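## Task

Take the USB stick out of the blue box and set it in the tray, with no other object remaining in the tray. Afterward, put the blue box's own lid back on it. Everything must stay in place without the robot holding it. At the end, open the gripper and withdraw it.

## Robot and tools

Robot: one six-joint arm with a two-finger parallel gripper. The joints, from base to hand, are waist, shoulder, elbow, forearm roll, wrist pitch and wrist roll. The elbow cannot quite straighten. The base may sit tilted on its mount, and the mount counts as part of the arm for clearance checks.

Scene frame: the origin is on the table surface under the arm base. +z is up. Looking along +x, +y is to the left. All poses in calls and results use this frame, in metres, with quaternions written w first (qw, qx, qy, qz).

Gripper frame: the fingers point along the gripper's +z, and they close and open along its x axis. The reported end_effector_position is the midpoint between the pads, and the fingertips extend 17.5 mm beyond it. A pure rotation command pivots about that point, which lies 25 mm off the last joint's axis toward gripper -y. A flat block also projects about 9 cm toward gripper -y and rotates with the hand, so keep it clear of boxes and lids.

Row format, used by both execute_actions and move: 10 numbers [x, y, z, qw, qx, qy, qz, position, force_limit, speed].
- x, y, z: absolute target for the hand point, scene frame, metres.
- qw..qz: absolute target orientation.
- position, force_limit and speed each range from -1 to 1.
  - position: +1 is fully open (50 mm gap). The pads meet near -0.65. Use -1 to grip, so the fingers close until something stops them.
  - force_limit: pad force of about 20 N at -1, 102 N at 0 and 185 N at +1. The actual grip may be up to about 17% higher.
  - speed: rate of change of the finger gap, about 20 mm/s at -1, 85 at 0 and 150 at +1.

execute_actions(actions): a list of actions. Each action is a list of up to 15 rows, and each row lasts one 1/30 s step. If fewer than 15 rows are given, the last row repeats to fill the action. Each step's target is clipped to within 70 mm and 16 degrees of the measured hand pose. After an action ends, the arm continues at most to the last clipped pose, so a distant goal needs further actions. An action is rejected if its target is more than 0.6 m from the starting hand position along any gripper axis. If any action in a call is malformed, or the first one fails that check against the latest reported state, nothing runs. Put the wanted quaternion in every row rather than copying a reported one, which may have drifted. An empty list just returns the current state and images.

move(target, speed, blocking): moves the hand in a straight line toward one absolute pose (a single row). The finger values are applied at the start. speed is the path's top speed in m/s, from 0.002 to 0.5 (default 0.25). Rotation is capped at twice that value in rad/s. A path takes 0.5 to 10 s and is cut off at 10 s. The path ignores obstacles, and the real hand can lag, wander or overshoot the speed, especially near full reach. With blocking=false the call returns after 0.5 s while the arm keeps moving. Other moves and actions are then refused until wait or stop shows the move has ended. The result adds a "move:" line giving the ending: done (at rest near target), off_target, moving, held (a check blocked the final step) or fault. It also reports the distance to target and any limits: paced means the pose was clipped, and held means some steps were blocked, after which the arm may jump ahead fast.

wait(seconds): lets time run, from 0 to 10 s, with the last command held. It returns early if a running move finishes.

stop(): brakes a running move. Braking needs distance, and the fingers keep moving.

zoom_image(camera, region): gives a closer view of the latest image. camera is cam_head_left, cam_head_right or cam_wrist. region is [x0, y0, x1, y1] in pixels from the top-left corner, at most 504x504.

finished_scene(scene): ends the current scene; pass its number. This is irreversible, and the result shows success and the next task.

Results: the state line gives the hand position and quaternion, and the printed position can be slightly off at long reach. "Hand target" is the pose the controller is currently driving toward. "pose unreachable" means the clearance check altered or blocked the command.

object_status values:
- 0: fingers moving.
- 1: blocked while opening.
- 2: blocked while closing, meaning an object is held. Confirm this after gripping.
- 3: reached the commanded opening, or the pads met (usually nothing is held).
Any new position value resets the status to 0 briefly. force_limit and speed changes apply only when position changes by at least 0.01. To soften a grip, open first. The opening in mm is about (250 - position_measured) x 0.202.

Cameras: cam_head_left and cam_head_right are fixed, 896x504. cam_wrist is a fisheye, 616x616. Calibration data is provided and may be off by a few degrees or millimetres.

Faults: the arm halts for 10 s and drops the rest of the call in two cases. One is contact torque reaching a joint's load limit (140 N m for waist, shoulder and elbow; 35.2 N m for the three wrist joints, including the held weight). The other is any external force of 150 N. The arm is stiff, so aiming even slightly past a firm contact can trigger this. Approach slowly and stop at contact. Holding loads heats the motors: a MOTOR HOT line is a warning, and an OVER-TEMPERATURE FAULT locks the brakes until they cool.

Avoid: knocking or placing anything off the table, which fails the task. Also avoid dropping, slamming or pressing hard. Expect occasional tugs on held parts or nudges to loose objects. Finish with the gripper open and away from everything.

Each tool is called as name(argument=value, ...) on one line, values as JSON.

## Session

execute_actions(actions=[])

Scene clock: 0.00 s.
end_effector_position=(+0.4430, +0.2903, +0.2025) position_measured=3 object_status=3 end_effector_quat_wxyz=(+0.119, +0.589, +0.782, -0.164)
Joint positions: [ 1.484  0.261 -0.332  0.82  -1.59  -1.528]
Joint velocities: [ 0.001 -0.    -0.     0.001  0.     0.001]
Hand target: +0.443, +0.290, +0.202; +0.119, +0.589, +0.782, -0.164
camera_calibration (this result's frames):
cam_wrist: T_world_to_cam=[[-0.296479, 0.871037, -0.391657, -0.045211], [0.922131, 0.367809, 0.119958, -0.533807], [0.248543, -0.325594, -0.912258, 0.319072], [0, 0, 0, 1]] pos_world=[0.399533, 0.339608, 0.337403]

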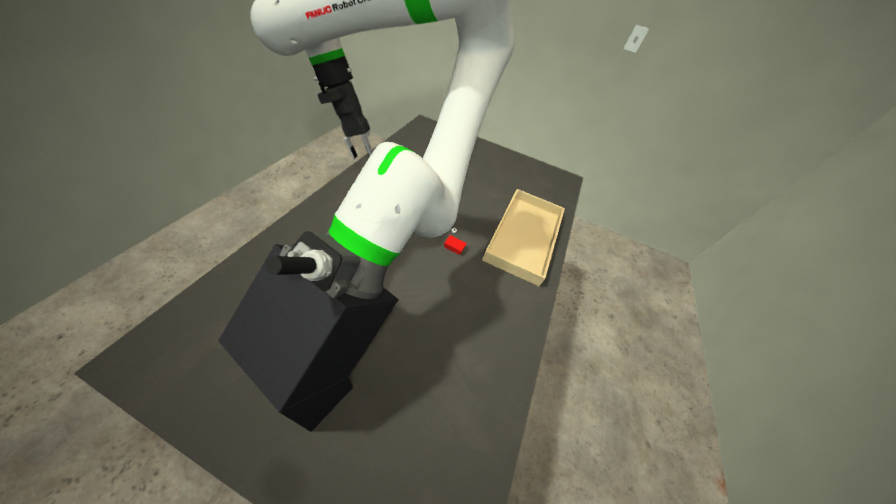

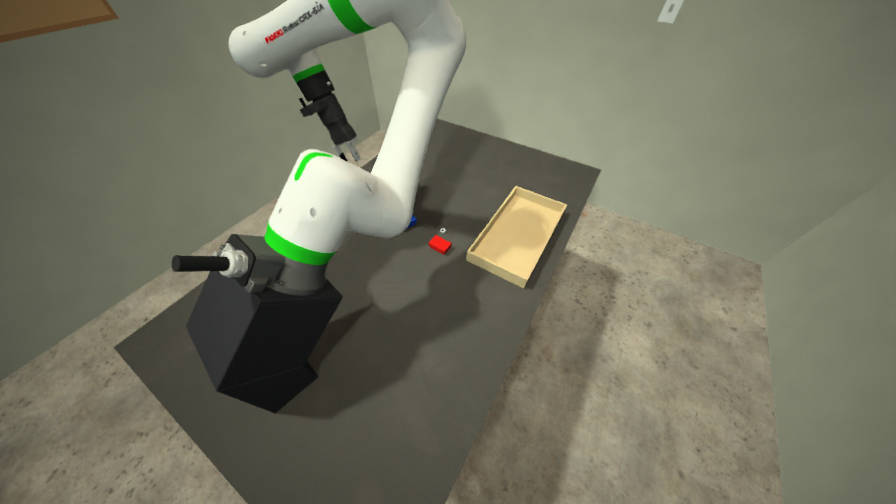

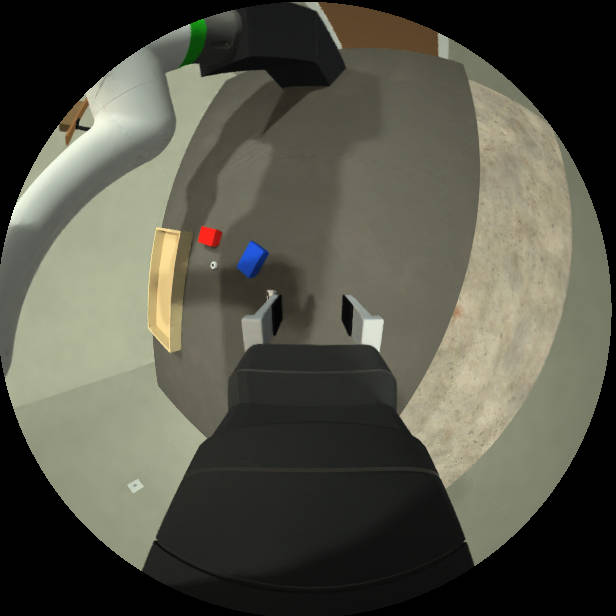

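move(target=[0.475, 0.095, 0.14, 0, 0.7071, 0.7071, 0, 1, -0.3, 0], speed=0.25)

zoom_image(camera="cam_wrist", region=[200, 170, 400, 370])

Scene clock: 8.10 s.
end_effector_position=(+0.4747, +0.0955, +0.1396) position_measured=3 object_status=3 end_effector_quat_wxyz=(-0.000, +0.707, +0.707, -0.000)
Joint positions: [ 1.042 -0.458 -0.882  0.952 -0.979 -1.419]
Joint velocities: [-0.001  0.     0.002 -0.001  0.    -0.001]
Hand target: +0.475, +0.096, +0.140; -0.000, +0.707, +0.707, -0.000
Off the commanded pose: 0.001 m, 0 deg.
move: done
camera_calibration (this result's frames):
cam_wrist: T_world_to_cam=[[-0.019368, 0.999682, -0.0161272, -0.0869935], [0.965027, 0.0229095, 0.261149, -0.491056], [0.261435, -0.0105053, -0.965164, 0.161589], [0, 0, 0, 1]] pos_world=[0.429953, 0.0999133, 0.282795]

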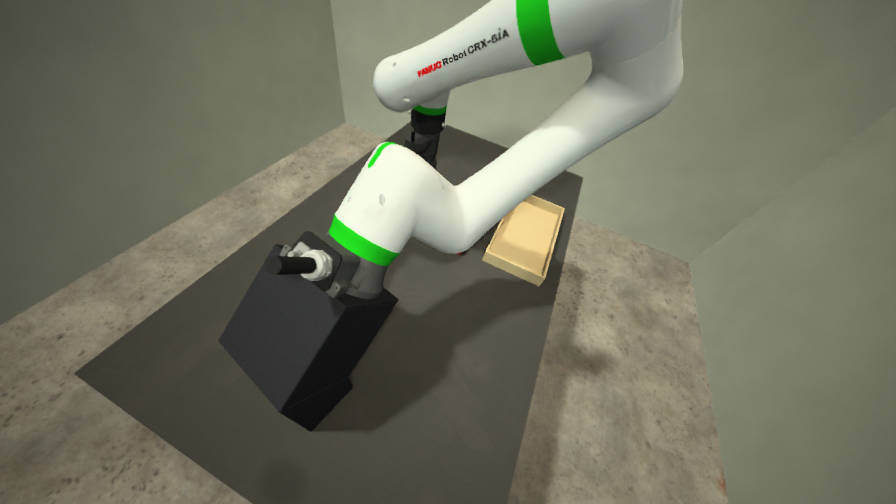

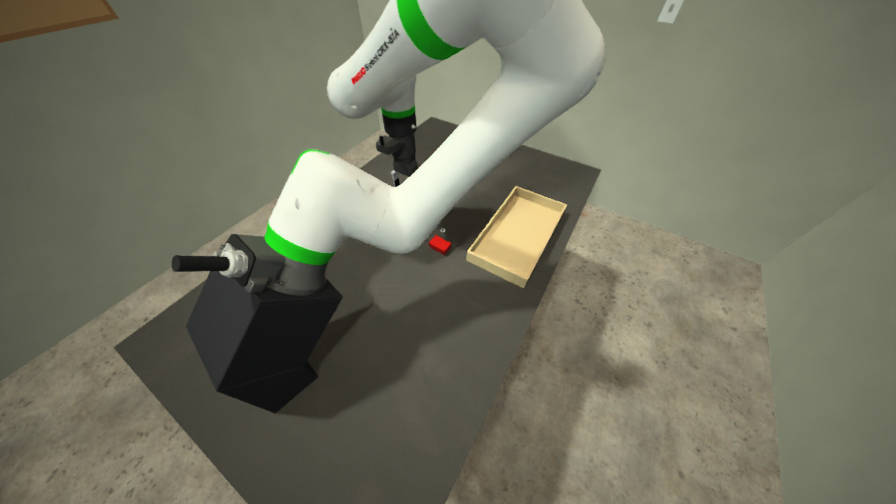

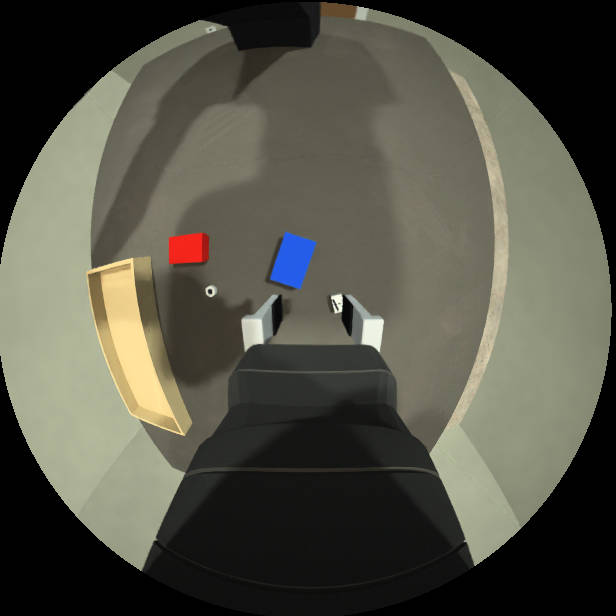

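Region (200, 170, 400, 370) of cam_wrist's 616x616 image, scaled by 2.520, with more detail than that image has.

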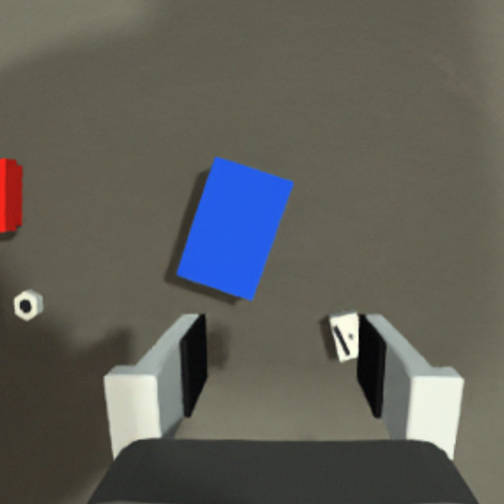

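move(target=[0.44, 0.0735, 0.08, 0, 0.8116, 0.5842, 0, 1, -0.3, 0], speed=0.15)

zoom_image(camera="cam_wrist", region=[230, 240, 390, 360])

Scene clock: 29.43 s.
end_effector_position=(+0.4398, +0.0735, +0.0801) position_measured=3 object_status=3 end_effector_quat_wxyz=(-0.000, +0.812, +0.584, -0.000)
Joint positions: [ 0.813 -0.427 -1.028  1.109 -0.717 -1.807]
Joint velocities: [ 0.    -0.    -0.001  0.001  0.001 -0.001]
Hand target: +0.440, +0.074, +0.080; -0.000, +0.812, +0.584, -0.000
Off the commanded pose: 0.000 m, 0 deg.
move: done
camera_calibration (this result's frames):
cam_wrist: T_world_to_cam=[[0.299346, 0.954004, -0.0163714, -0.203417], [0.922248, -0.284897, 0.261327, -0.399802], [0.244643, -0.0933258, -0.965111, 0.126538], [0, 0, 0, 1]] pos_world=[0.398652, 0.0919672, 0.223272]

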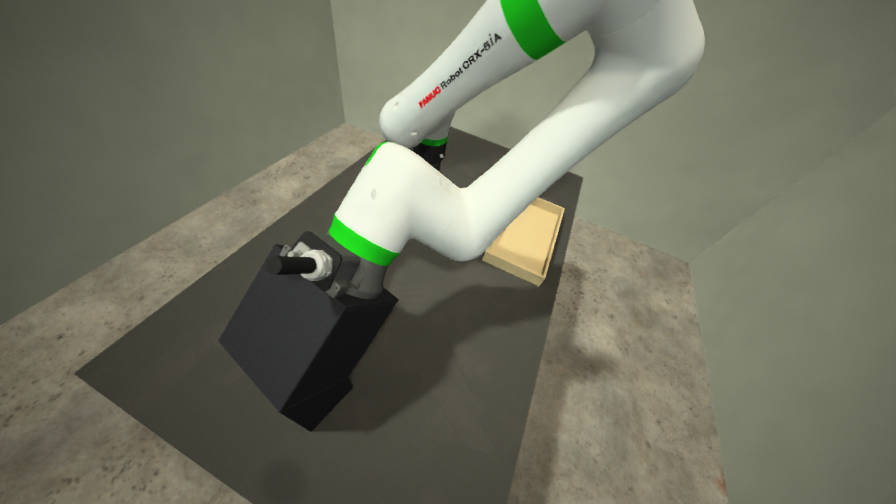

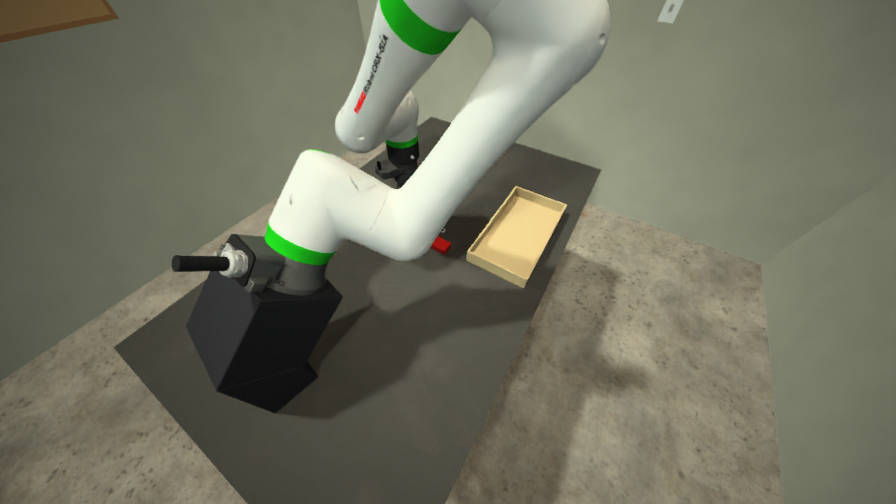

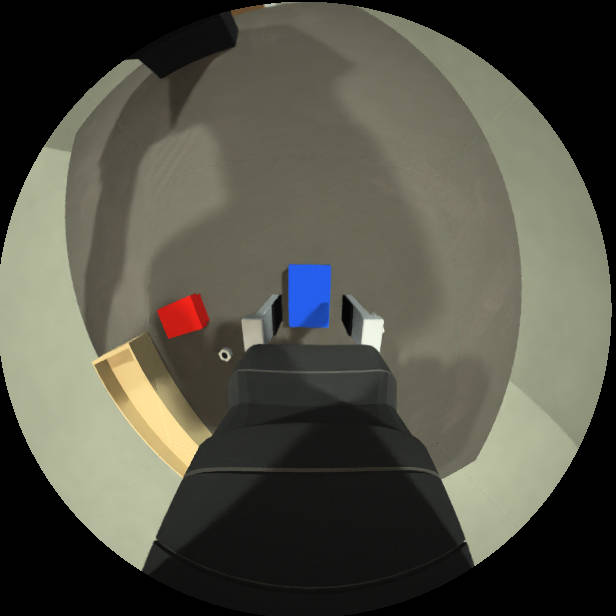

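Region (230, 240, 390, 360) of cam_wrist's 616x616 image, scaled by 3.150, with more detail than that image has; it fills the top 378 rows of this view, and the rest is white.

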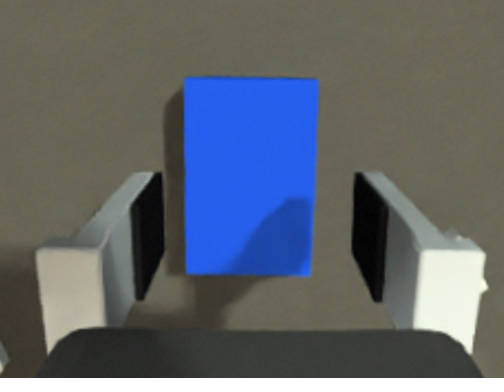

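move(target=[0.439, 0.0707, 0.032, 0, 0.8116, 0.5842, 0, 1, -0.3, 0], speed=0.1)

execute_actions(actions=[[[0.439, 0.0707, 0.032, 0, 0.8116, 0.5842, 0, -1, -0.3, 0]]])

Scene clock: 38.97 s.
end_effector_position=(+0.4387, +0.0709, +0.0322) position_measured=3 object_status=3 end_effector_quat_wxyz=(-0.000, +0.812, +0.584, -0.000)
Joint positions: [ 0.595 -0.295 -1.042  1.36  -0.508 -1.946]
Joint velocities: [-0.004  0.001 -0.002  0.008  0.004 -0.007]
Hand target: +0.439, +0.071, +0.032; -0.000, +0.812, +0.584, -0.000
Off the commanded pose: 0.000 m, 0 deg.
move: done
camera_calibration (this result's frames):
cam_wrist: T_world_to_cam=[[0.299419, 0.953981, -0.0163704, -0.201394], [0.922236, -0.284972, 0.261287, -0.387075], [0.244598, -0.0933317, -0.965122, 0.0802919], [0, 0, 0, 1]] pos_world=[0.397637, 0.0893148, 0.175332]

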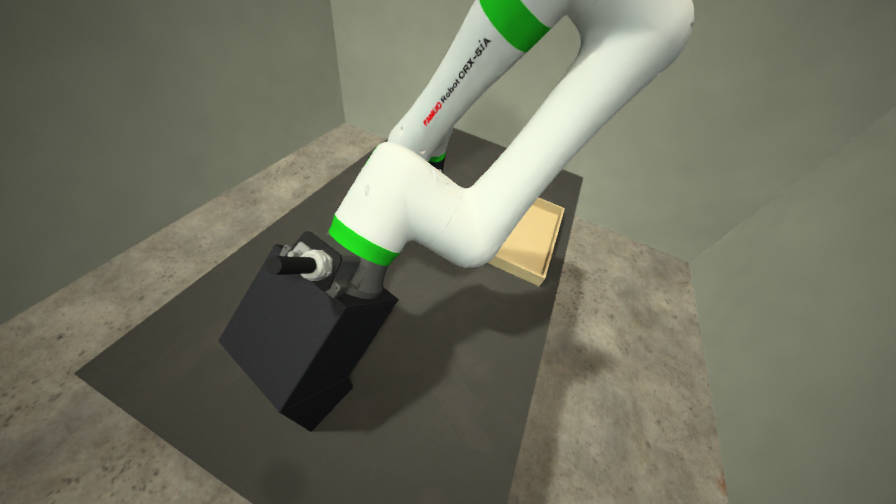

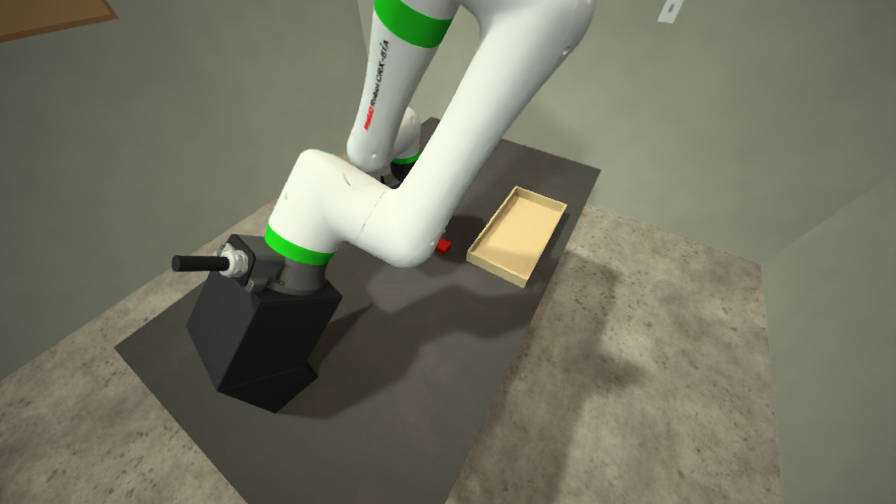

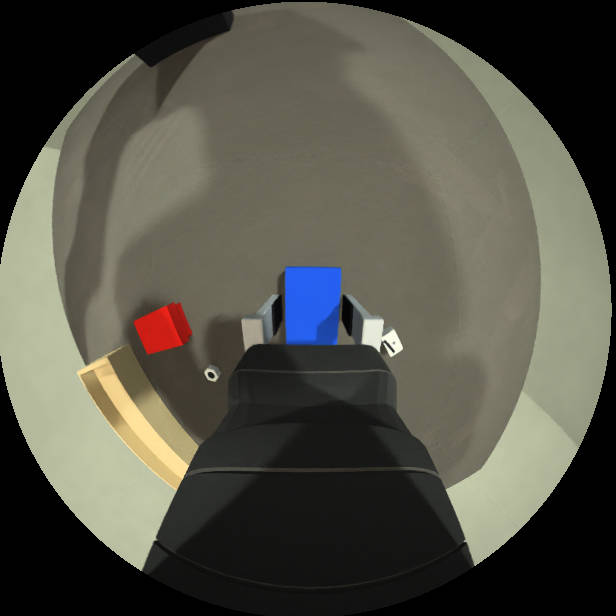

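Scene clock: 39.47 s.
end_effector_position=(+0.4390, +0.0707, +0.0320) position_measured=51 object_status=2 end_effector_quat_wxyz=(-0.000, +0.812, +0.584, -0.000)
Joint positions: [ 0.594 -0.295 -1.042  1.363 -0.507 -1.948]
Joint velocities: [-0.001  0.001  0.    -0.    -0.     0.   ]
Hand target: +0.439, +0.071, +0.032; -0.000, +0.812, +0.584, -0.000
Off the commanded pose: 0.000 m, 0 deg.
camera_calibration (this result's frames):
cam_wrist: T_world_to_cam=[[0.299045, 0.954094, -0.0166105, -0.201112], [0.922186, -0.284483, 0.261999, -0.387329], [0.245246, -0.0936674, -0.964925, 0.0797787], [0, 0, 0, 1]] pos_world=[0.397766, 0.0891643, 0.17512]

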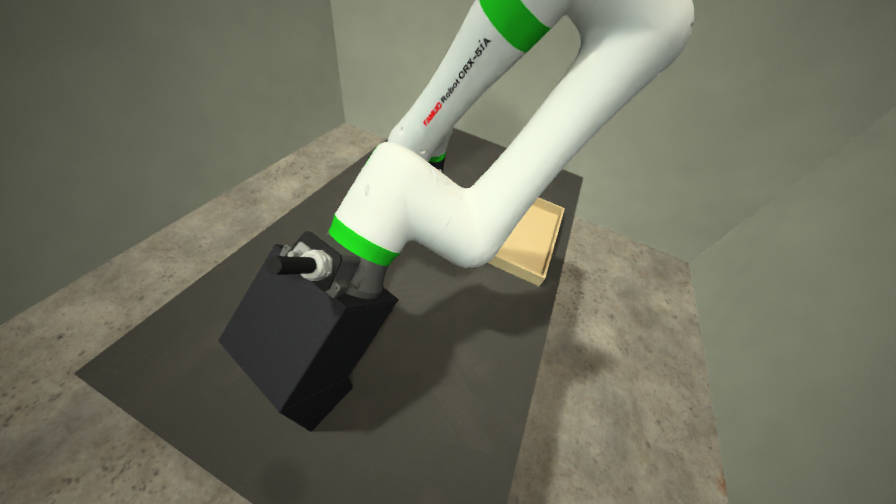

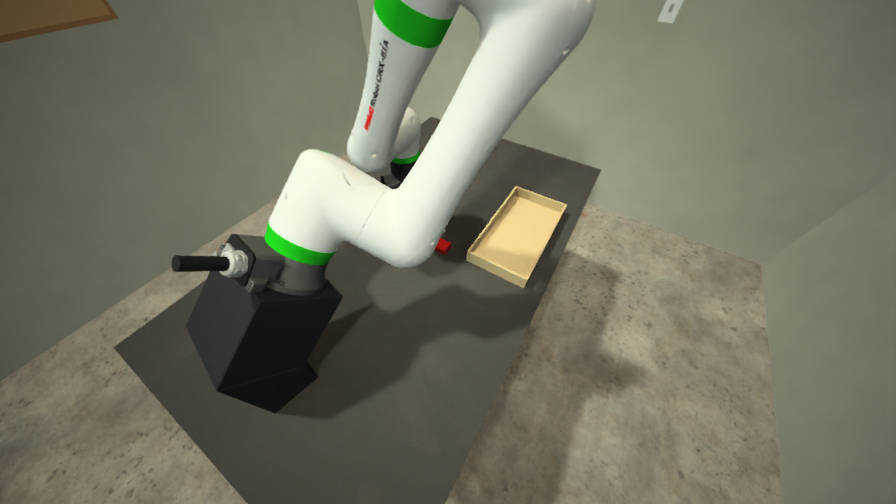

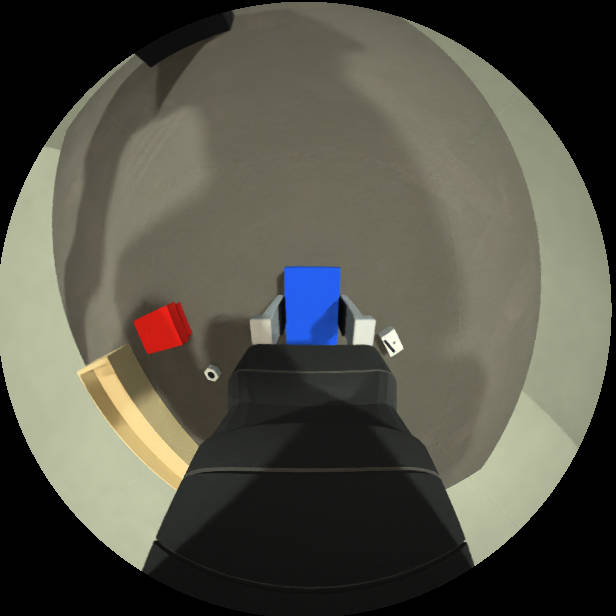

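move(target=[0.629, 0.0073, 0.033, 0, 0.8116, 0.5842, 0, -1, -0.3, 0], speed=0.12)

move(target=[0.628, 0.0076, 0.075, 0, 0.8116, 0.5842, 0, -1, -0.3, 0], speed=0.07)

move(target=[0.723, -0.024, 0.06, 0, 0.8116, 0.5842, 0, -1, -0.3, 0], speed=0.15)

zoom_image(camera="cam_wrist", region=[230, 140, 390, 350])

Scene clock: 50.17 s.
end_effector_position=(+0.6295, +0.0078, +0.0326) position_measured=51 object_status=2 end_effector_quat_wxyz=(+0.000, +0.812, +0.584, +0.000)
Joint positions: [ 0.496 -0.13  -0.489  0.798 -0.622 -1.227]
Joint velocities: [-0.001  0.001  0.001 -0.001  0.    -0.001]
Hand target: +0.630, +0.008, +0.033; +0.000, +0.812, +0.584, +0.000
Off the commanded pose: 0.001 m, 0 deg.
move: done
camera_calibration (this result's frames):
cam_wrist: T_world_to_cam=[[0.299253, 0.954033, -0.0164108, -0.19826], [0.921877, -0.284645, 0.262906, -0.58096], [0.246149, -0.0938041, -0.964682, 0.0271304], [0, 0, 0, 1]] pos_world=[0.588225, 0.0263242, 0.175656]

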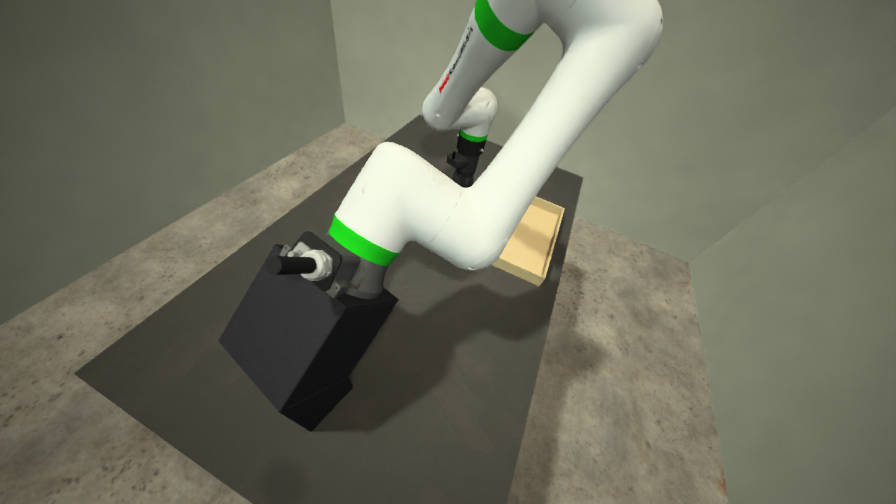

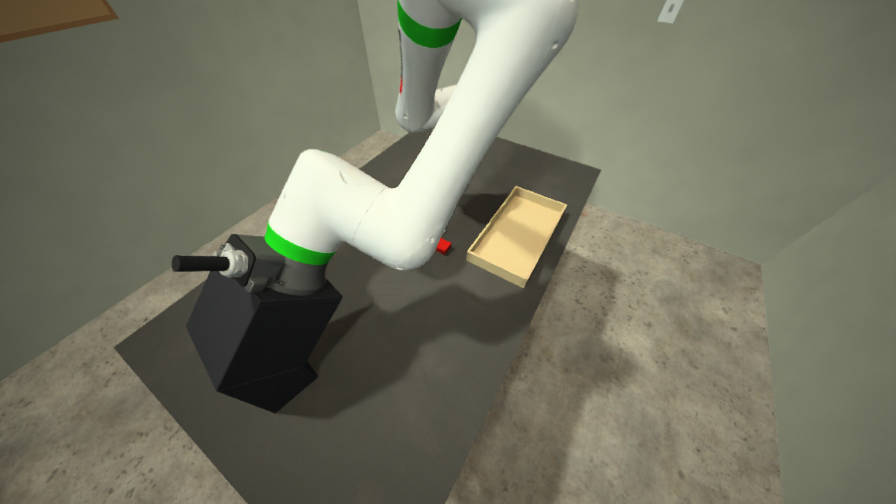

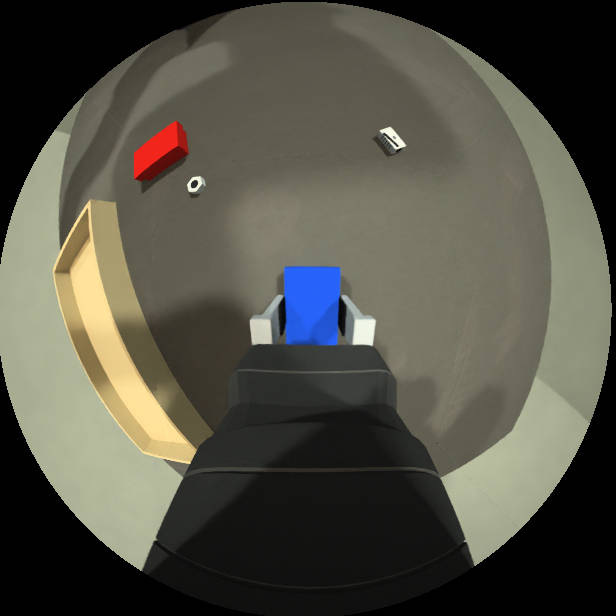

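Scene clock: 51.07 s.
end_effector_position=(+0.6280, +0.0075, +0.0749) position_measured=51 object_status=2 end_effector_quat_wxyz=(+0.000, +0.812, +0.584, -0.000)
Joint positions: [ 0.557 -0.216 -0.491  0.755 -0.724 -1.196]
Joint velocities: [ 0.002 -0.001  0.001  0.     0.    -0.001]
Hand target: +0.628, +0.008, +0.075; +0.000, +0.812, +0.584, +0.000
Off the commanded pose: 0.000 m, 0 deg.
move: done
camera_calibration (this result's frames):
cam_wrist: T_world_to_cam=[[0.298864, 0.954148, -0.0167976, -0.196527], [0.92224, -0.284257, 0.262053, -0.590896], [0.245263, -0.0938098, -0.964907, 0.0688711], [0, 0, 0, 1]] pos_world=[0.586791, 0.0260102, 0.217999]

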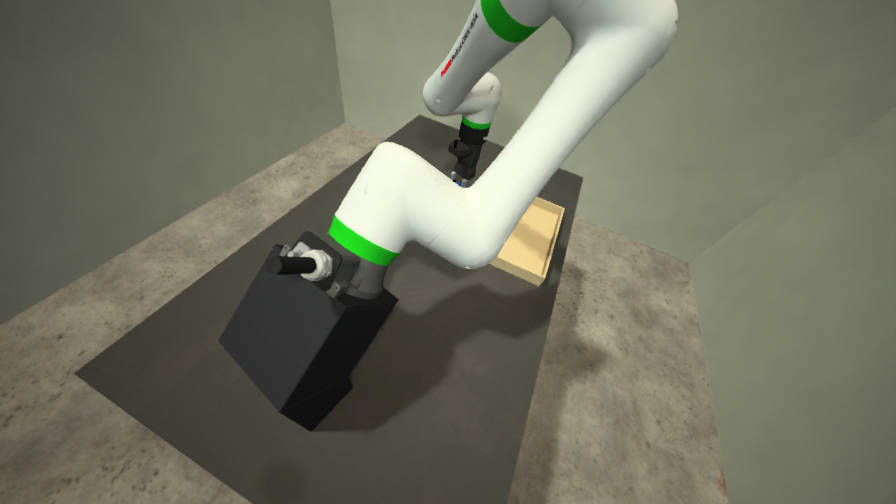

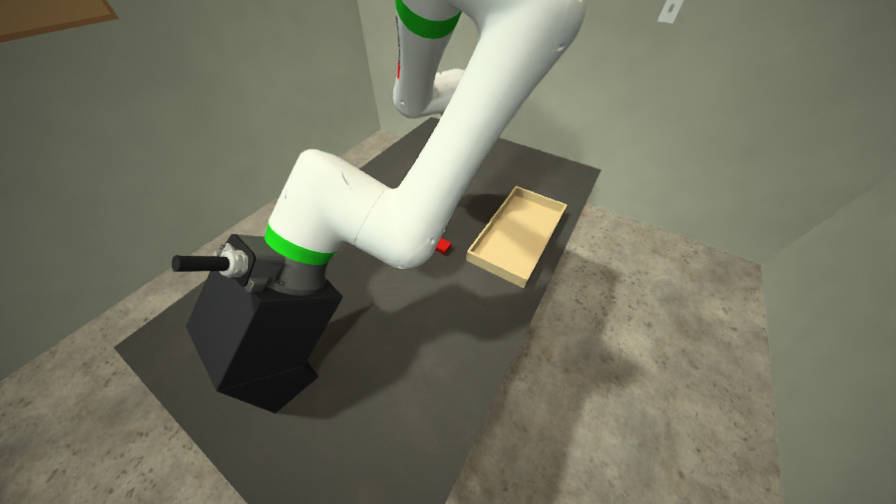

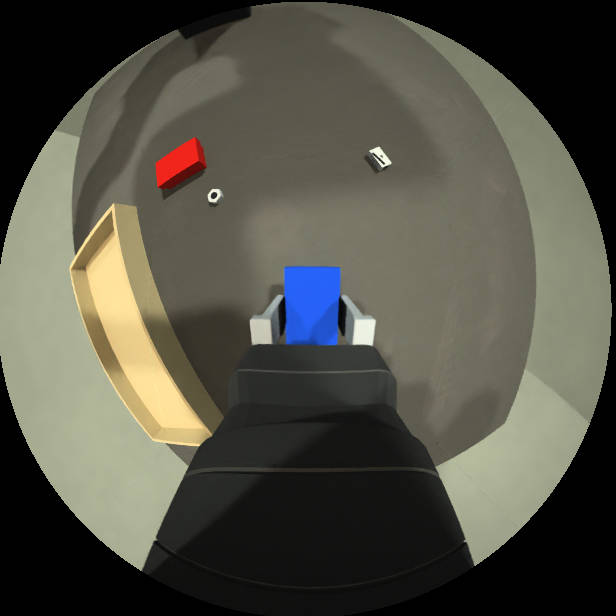

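Scene clock: 52.13 s.
end_effector_position=(+0.7232, -0.0238, +0.0598) position_measured=51 object_status=2 end_effector_quat_wxyz=(+0.000, +0.812, +0.584, +0.000)
Joint positions: [ 0.456 -0.041 -0.15   0.583 -0.792 -0.934]
Joint velocities: [-0.     0.     0.001 -0.     0.    -0.001]
Hand target: +0.723, -0.024, +0.060; +0.000, +0.812, +0.584, +0.000
Off the commanded pose: 0.000 m, 0 deg.
move: done
camera_calibration (this result's frames):
cam_wrist: T_world_to_cam=[[0.299261, 0.954027, -0.0166097, -0.195674], [0.922072, -0.284673, 0.262191, -0.683543], [0.245409, -0.093779, -0.964873, 0.0279661], [0, 0, 0, 1]] pos_world=[0.681971, -0.00528564, 0.202953]

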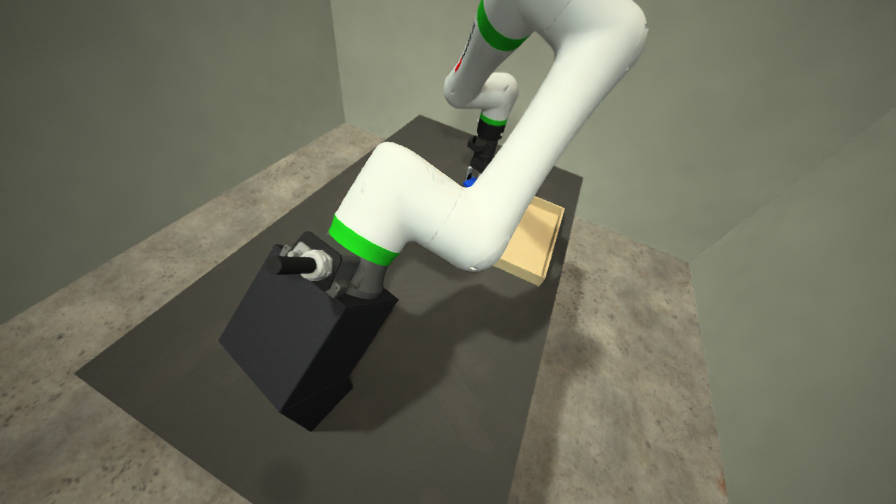

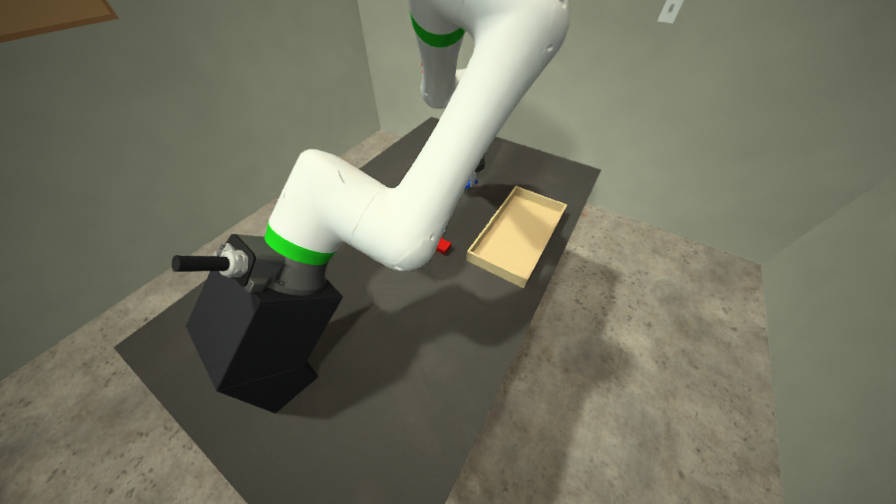

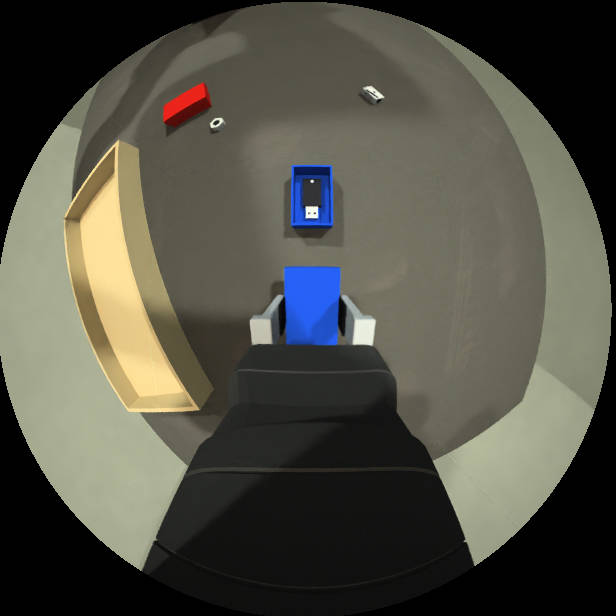

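Region (230, 140, 390, 350) of cam_wrist's 616x616 image, scaled by 2.400, with more detail than that image has; it fills the left 384 columns of this view, and the rest is white.

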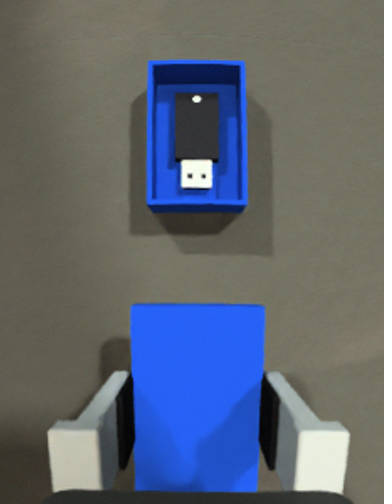

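move(target=[0.723, -0.024, 0.022, 0, 0.8116, 0.5842, 0, -1, -0.3, 0], speed=0.07)

execute_actions(actions=[[[0.723, -0.024, 0.022, 0, 0.8116, 0.5842, 0, 1, -0.3, -0.3]]])

zoom_image(camera="cam_wrist", region=[230, 130, 390, 350])

Scene clock: 152.47 s.
end_effector_position=(+0.7230, -0.0240, +0.0221) position_measured=51 object_status=2 end_effector_quat_wxyz=(-0.000, +0.812, +0.584, +0.000)
Joint positions: [ 0.421  0.025 -0.146  0.593 -0.722 -0.941]
Joint velocities: [ 0.     0.001 -0.     0.001  0.001 -0.   ]
Hand target: +0.723, -0.024, +0.022; -0.000, +0.812, +0.584, +0.000
Off the commanded pose: 0.000 m, 0 deg.
move: done
camera_calibration (this result's frames):
cam_wrist: T_world_to_cam=[[0.299147, 0.954064, -0.0165003, -0.195982], [0.922134, -0.284603, 0.262049, -0.673534], [0.245316, -0.0936066, -0.964913, -0.00835565], [0, 0, 0, 1]] pos_world=[0.681766, -0.00549204, 0.165203]

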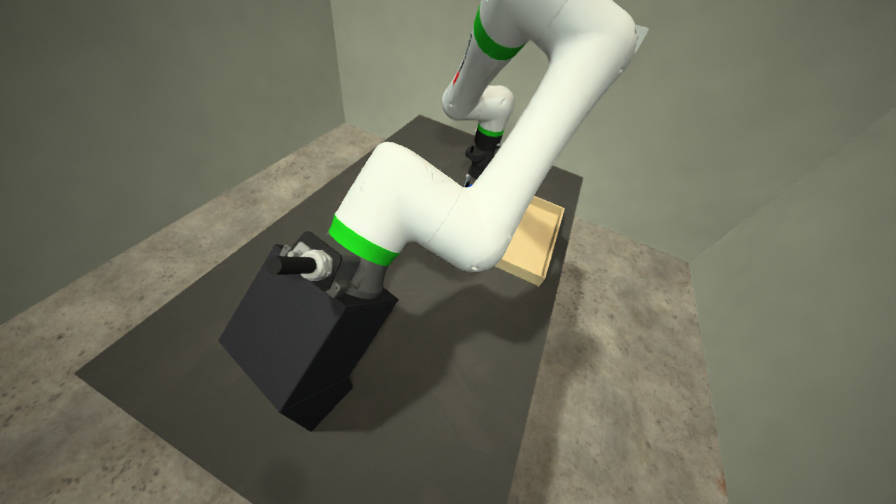

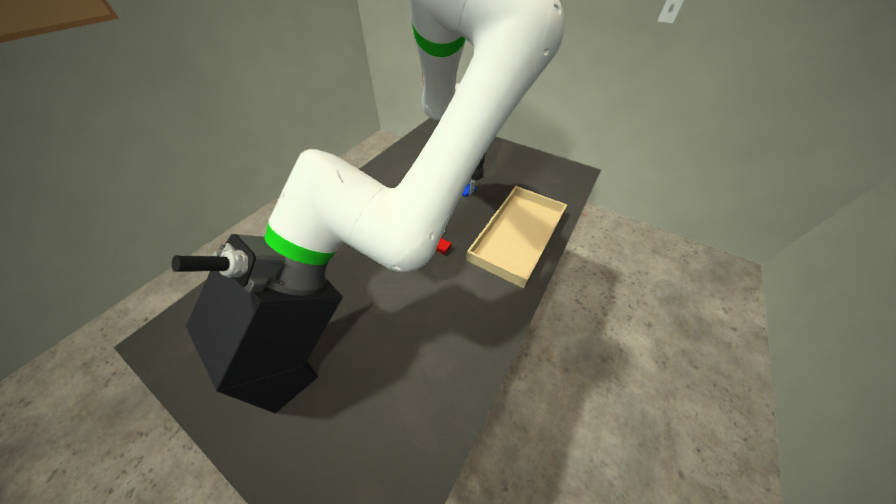

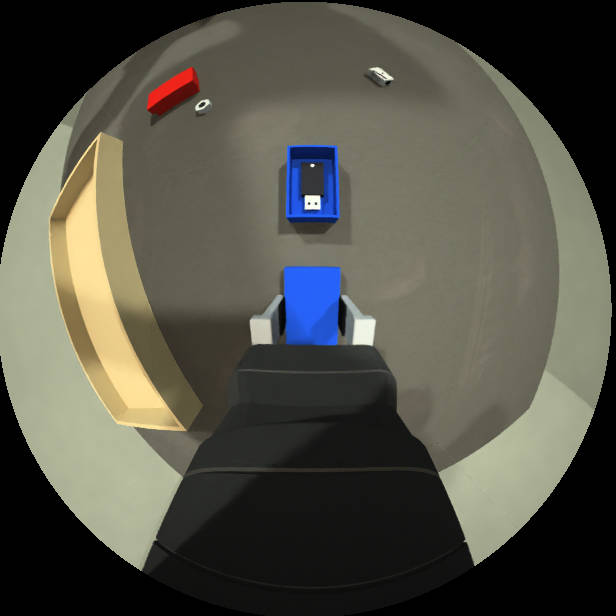

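Scene clock: 152.97 s.
end_effector_position=(+0.7230, -0.0240, +0.0220) position_measured=3 object_status=3 end_effector_quat_wxyz=(-0.000, +0.812, +0.584, +0.000)
Joint positions: [ 0.421  0.025 -0.145  0.593 -0.722 -0.941]
Joint velocities: [-0.001 -0.     0.     0.    -0.001 -0.001]
Hand target: +0.723, -0.024, +0.022; -0.000, +0.812, +0.584, +0.000
Off the commanded pose: 0.000 m, 0 deg.
camera_calibration (this result's frames):
cam_wrist: T_world_to_cam=[[0.299086, 0.954082, -0.0165794, -0.195905], [0.922159, -0.284525, 0.262045, -0.673574], [0.245295, -0.0936627, -0.964913, -0.00842848], [0, 0, 0, 1]] pos_world=[0.681803, -0.00552924, 0.165126]

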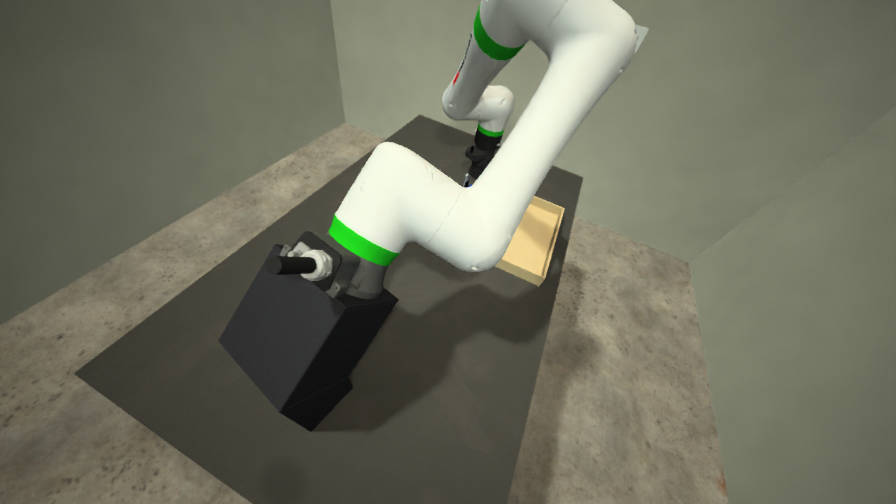

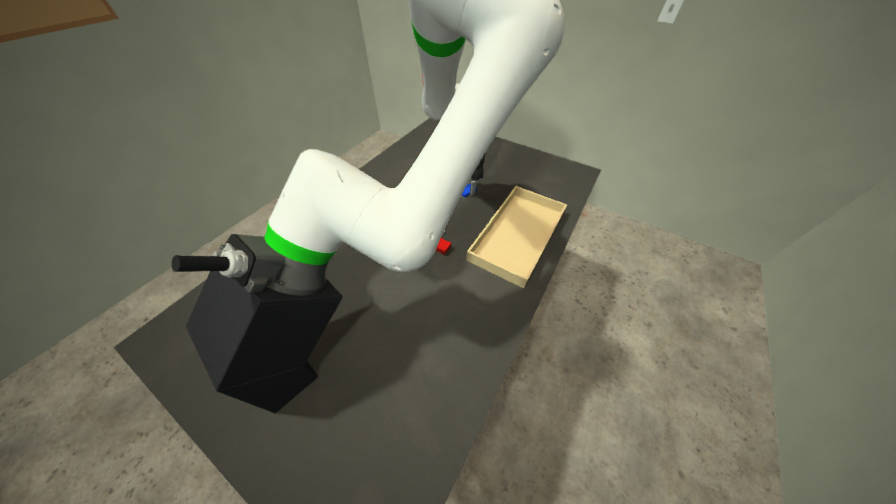

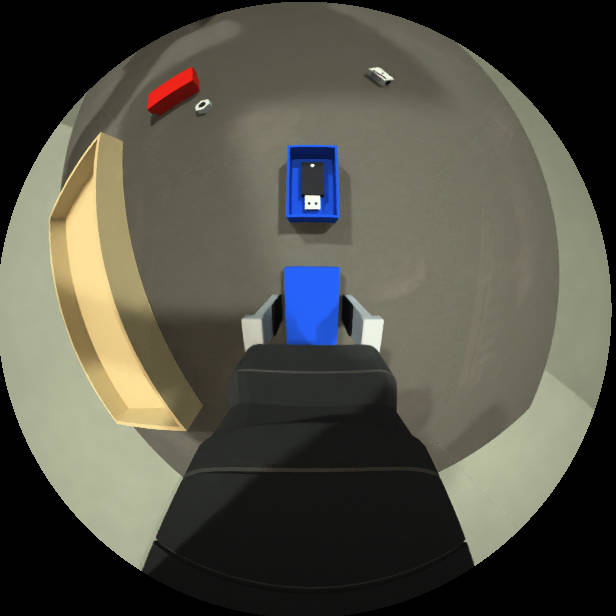

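Region (230, 130, 390, 350) of cam_wrist's 616x616 image, scaled by 2.291, with more detail than that image has; it fills the left 367 columns of this view, and the rest is white.

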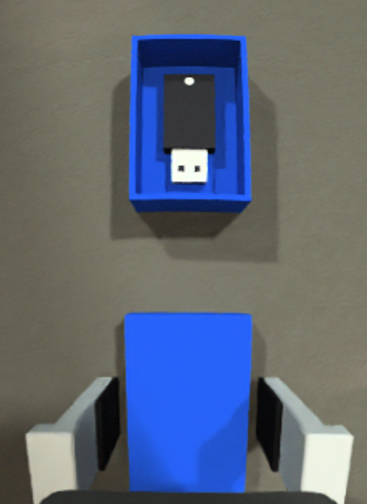

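execute_actions(actions=[])

Scene clock: 170.43 s.
end_effector_position=(+0.7230, -0.0240, +0.0220) position_measured=3 object_status=3 end_effector_quat_wxyz=(-0.000, +0.812, +0.584, +0.000)
Joint positions: [ 0.421  0.025 -0.145  0.593 -0.722 -0.941]
Joint velocities: [-0.002  0.001 -0.     0.001 -0.001 -0.001]
Hand target: +0.723, -0.024, +0.022; -0.000, +0.812, +0.584, +0.000
Off the commanded pose: 0.000 m, 0 deg.
camera_calibration (this result's frames):
cam_wrist: T_world_to_cam=[[0.299072, 0.954086, -0.016582, -0.195894], [0.922163, -0.284511, 0.262047, -0.673578], [0.245298, -0.0936625, -0.964913, -0.00843095], [0, 0, 0, 1]] pos_world=[0.681803, -0.00553039, 0.165126]

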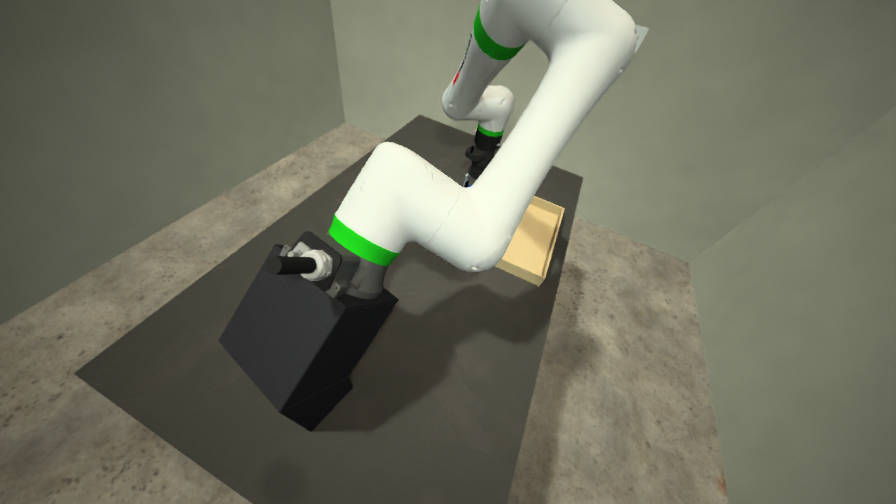

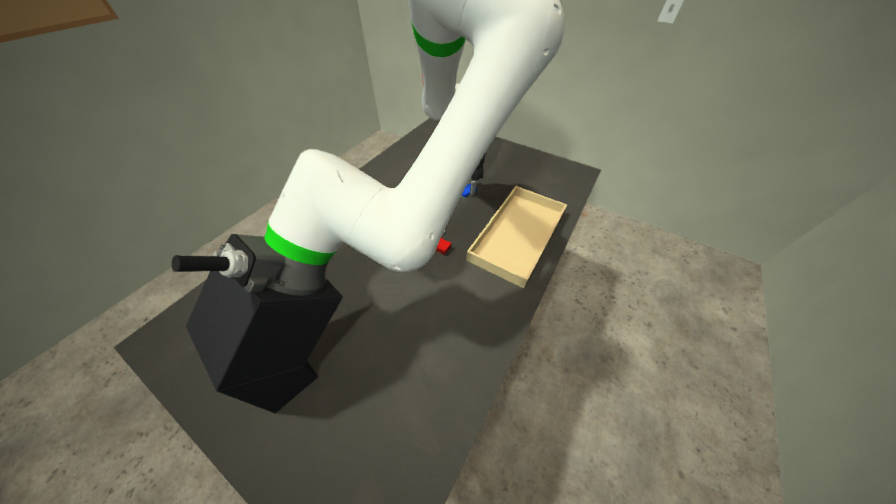

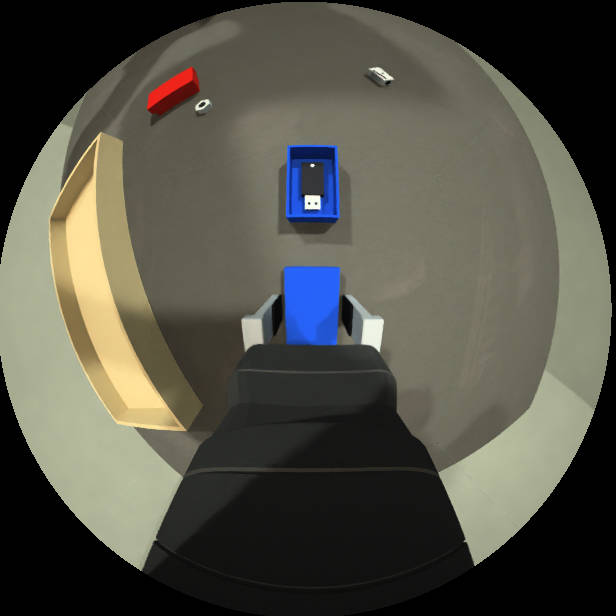

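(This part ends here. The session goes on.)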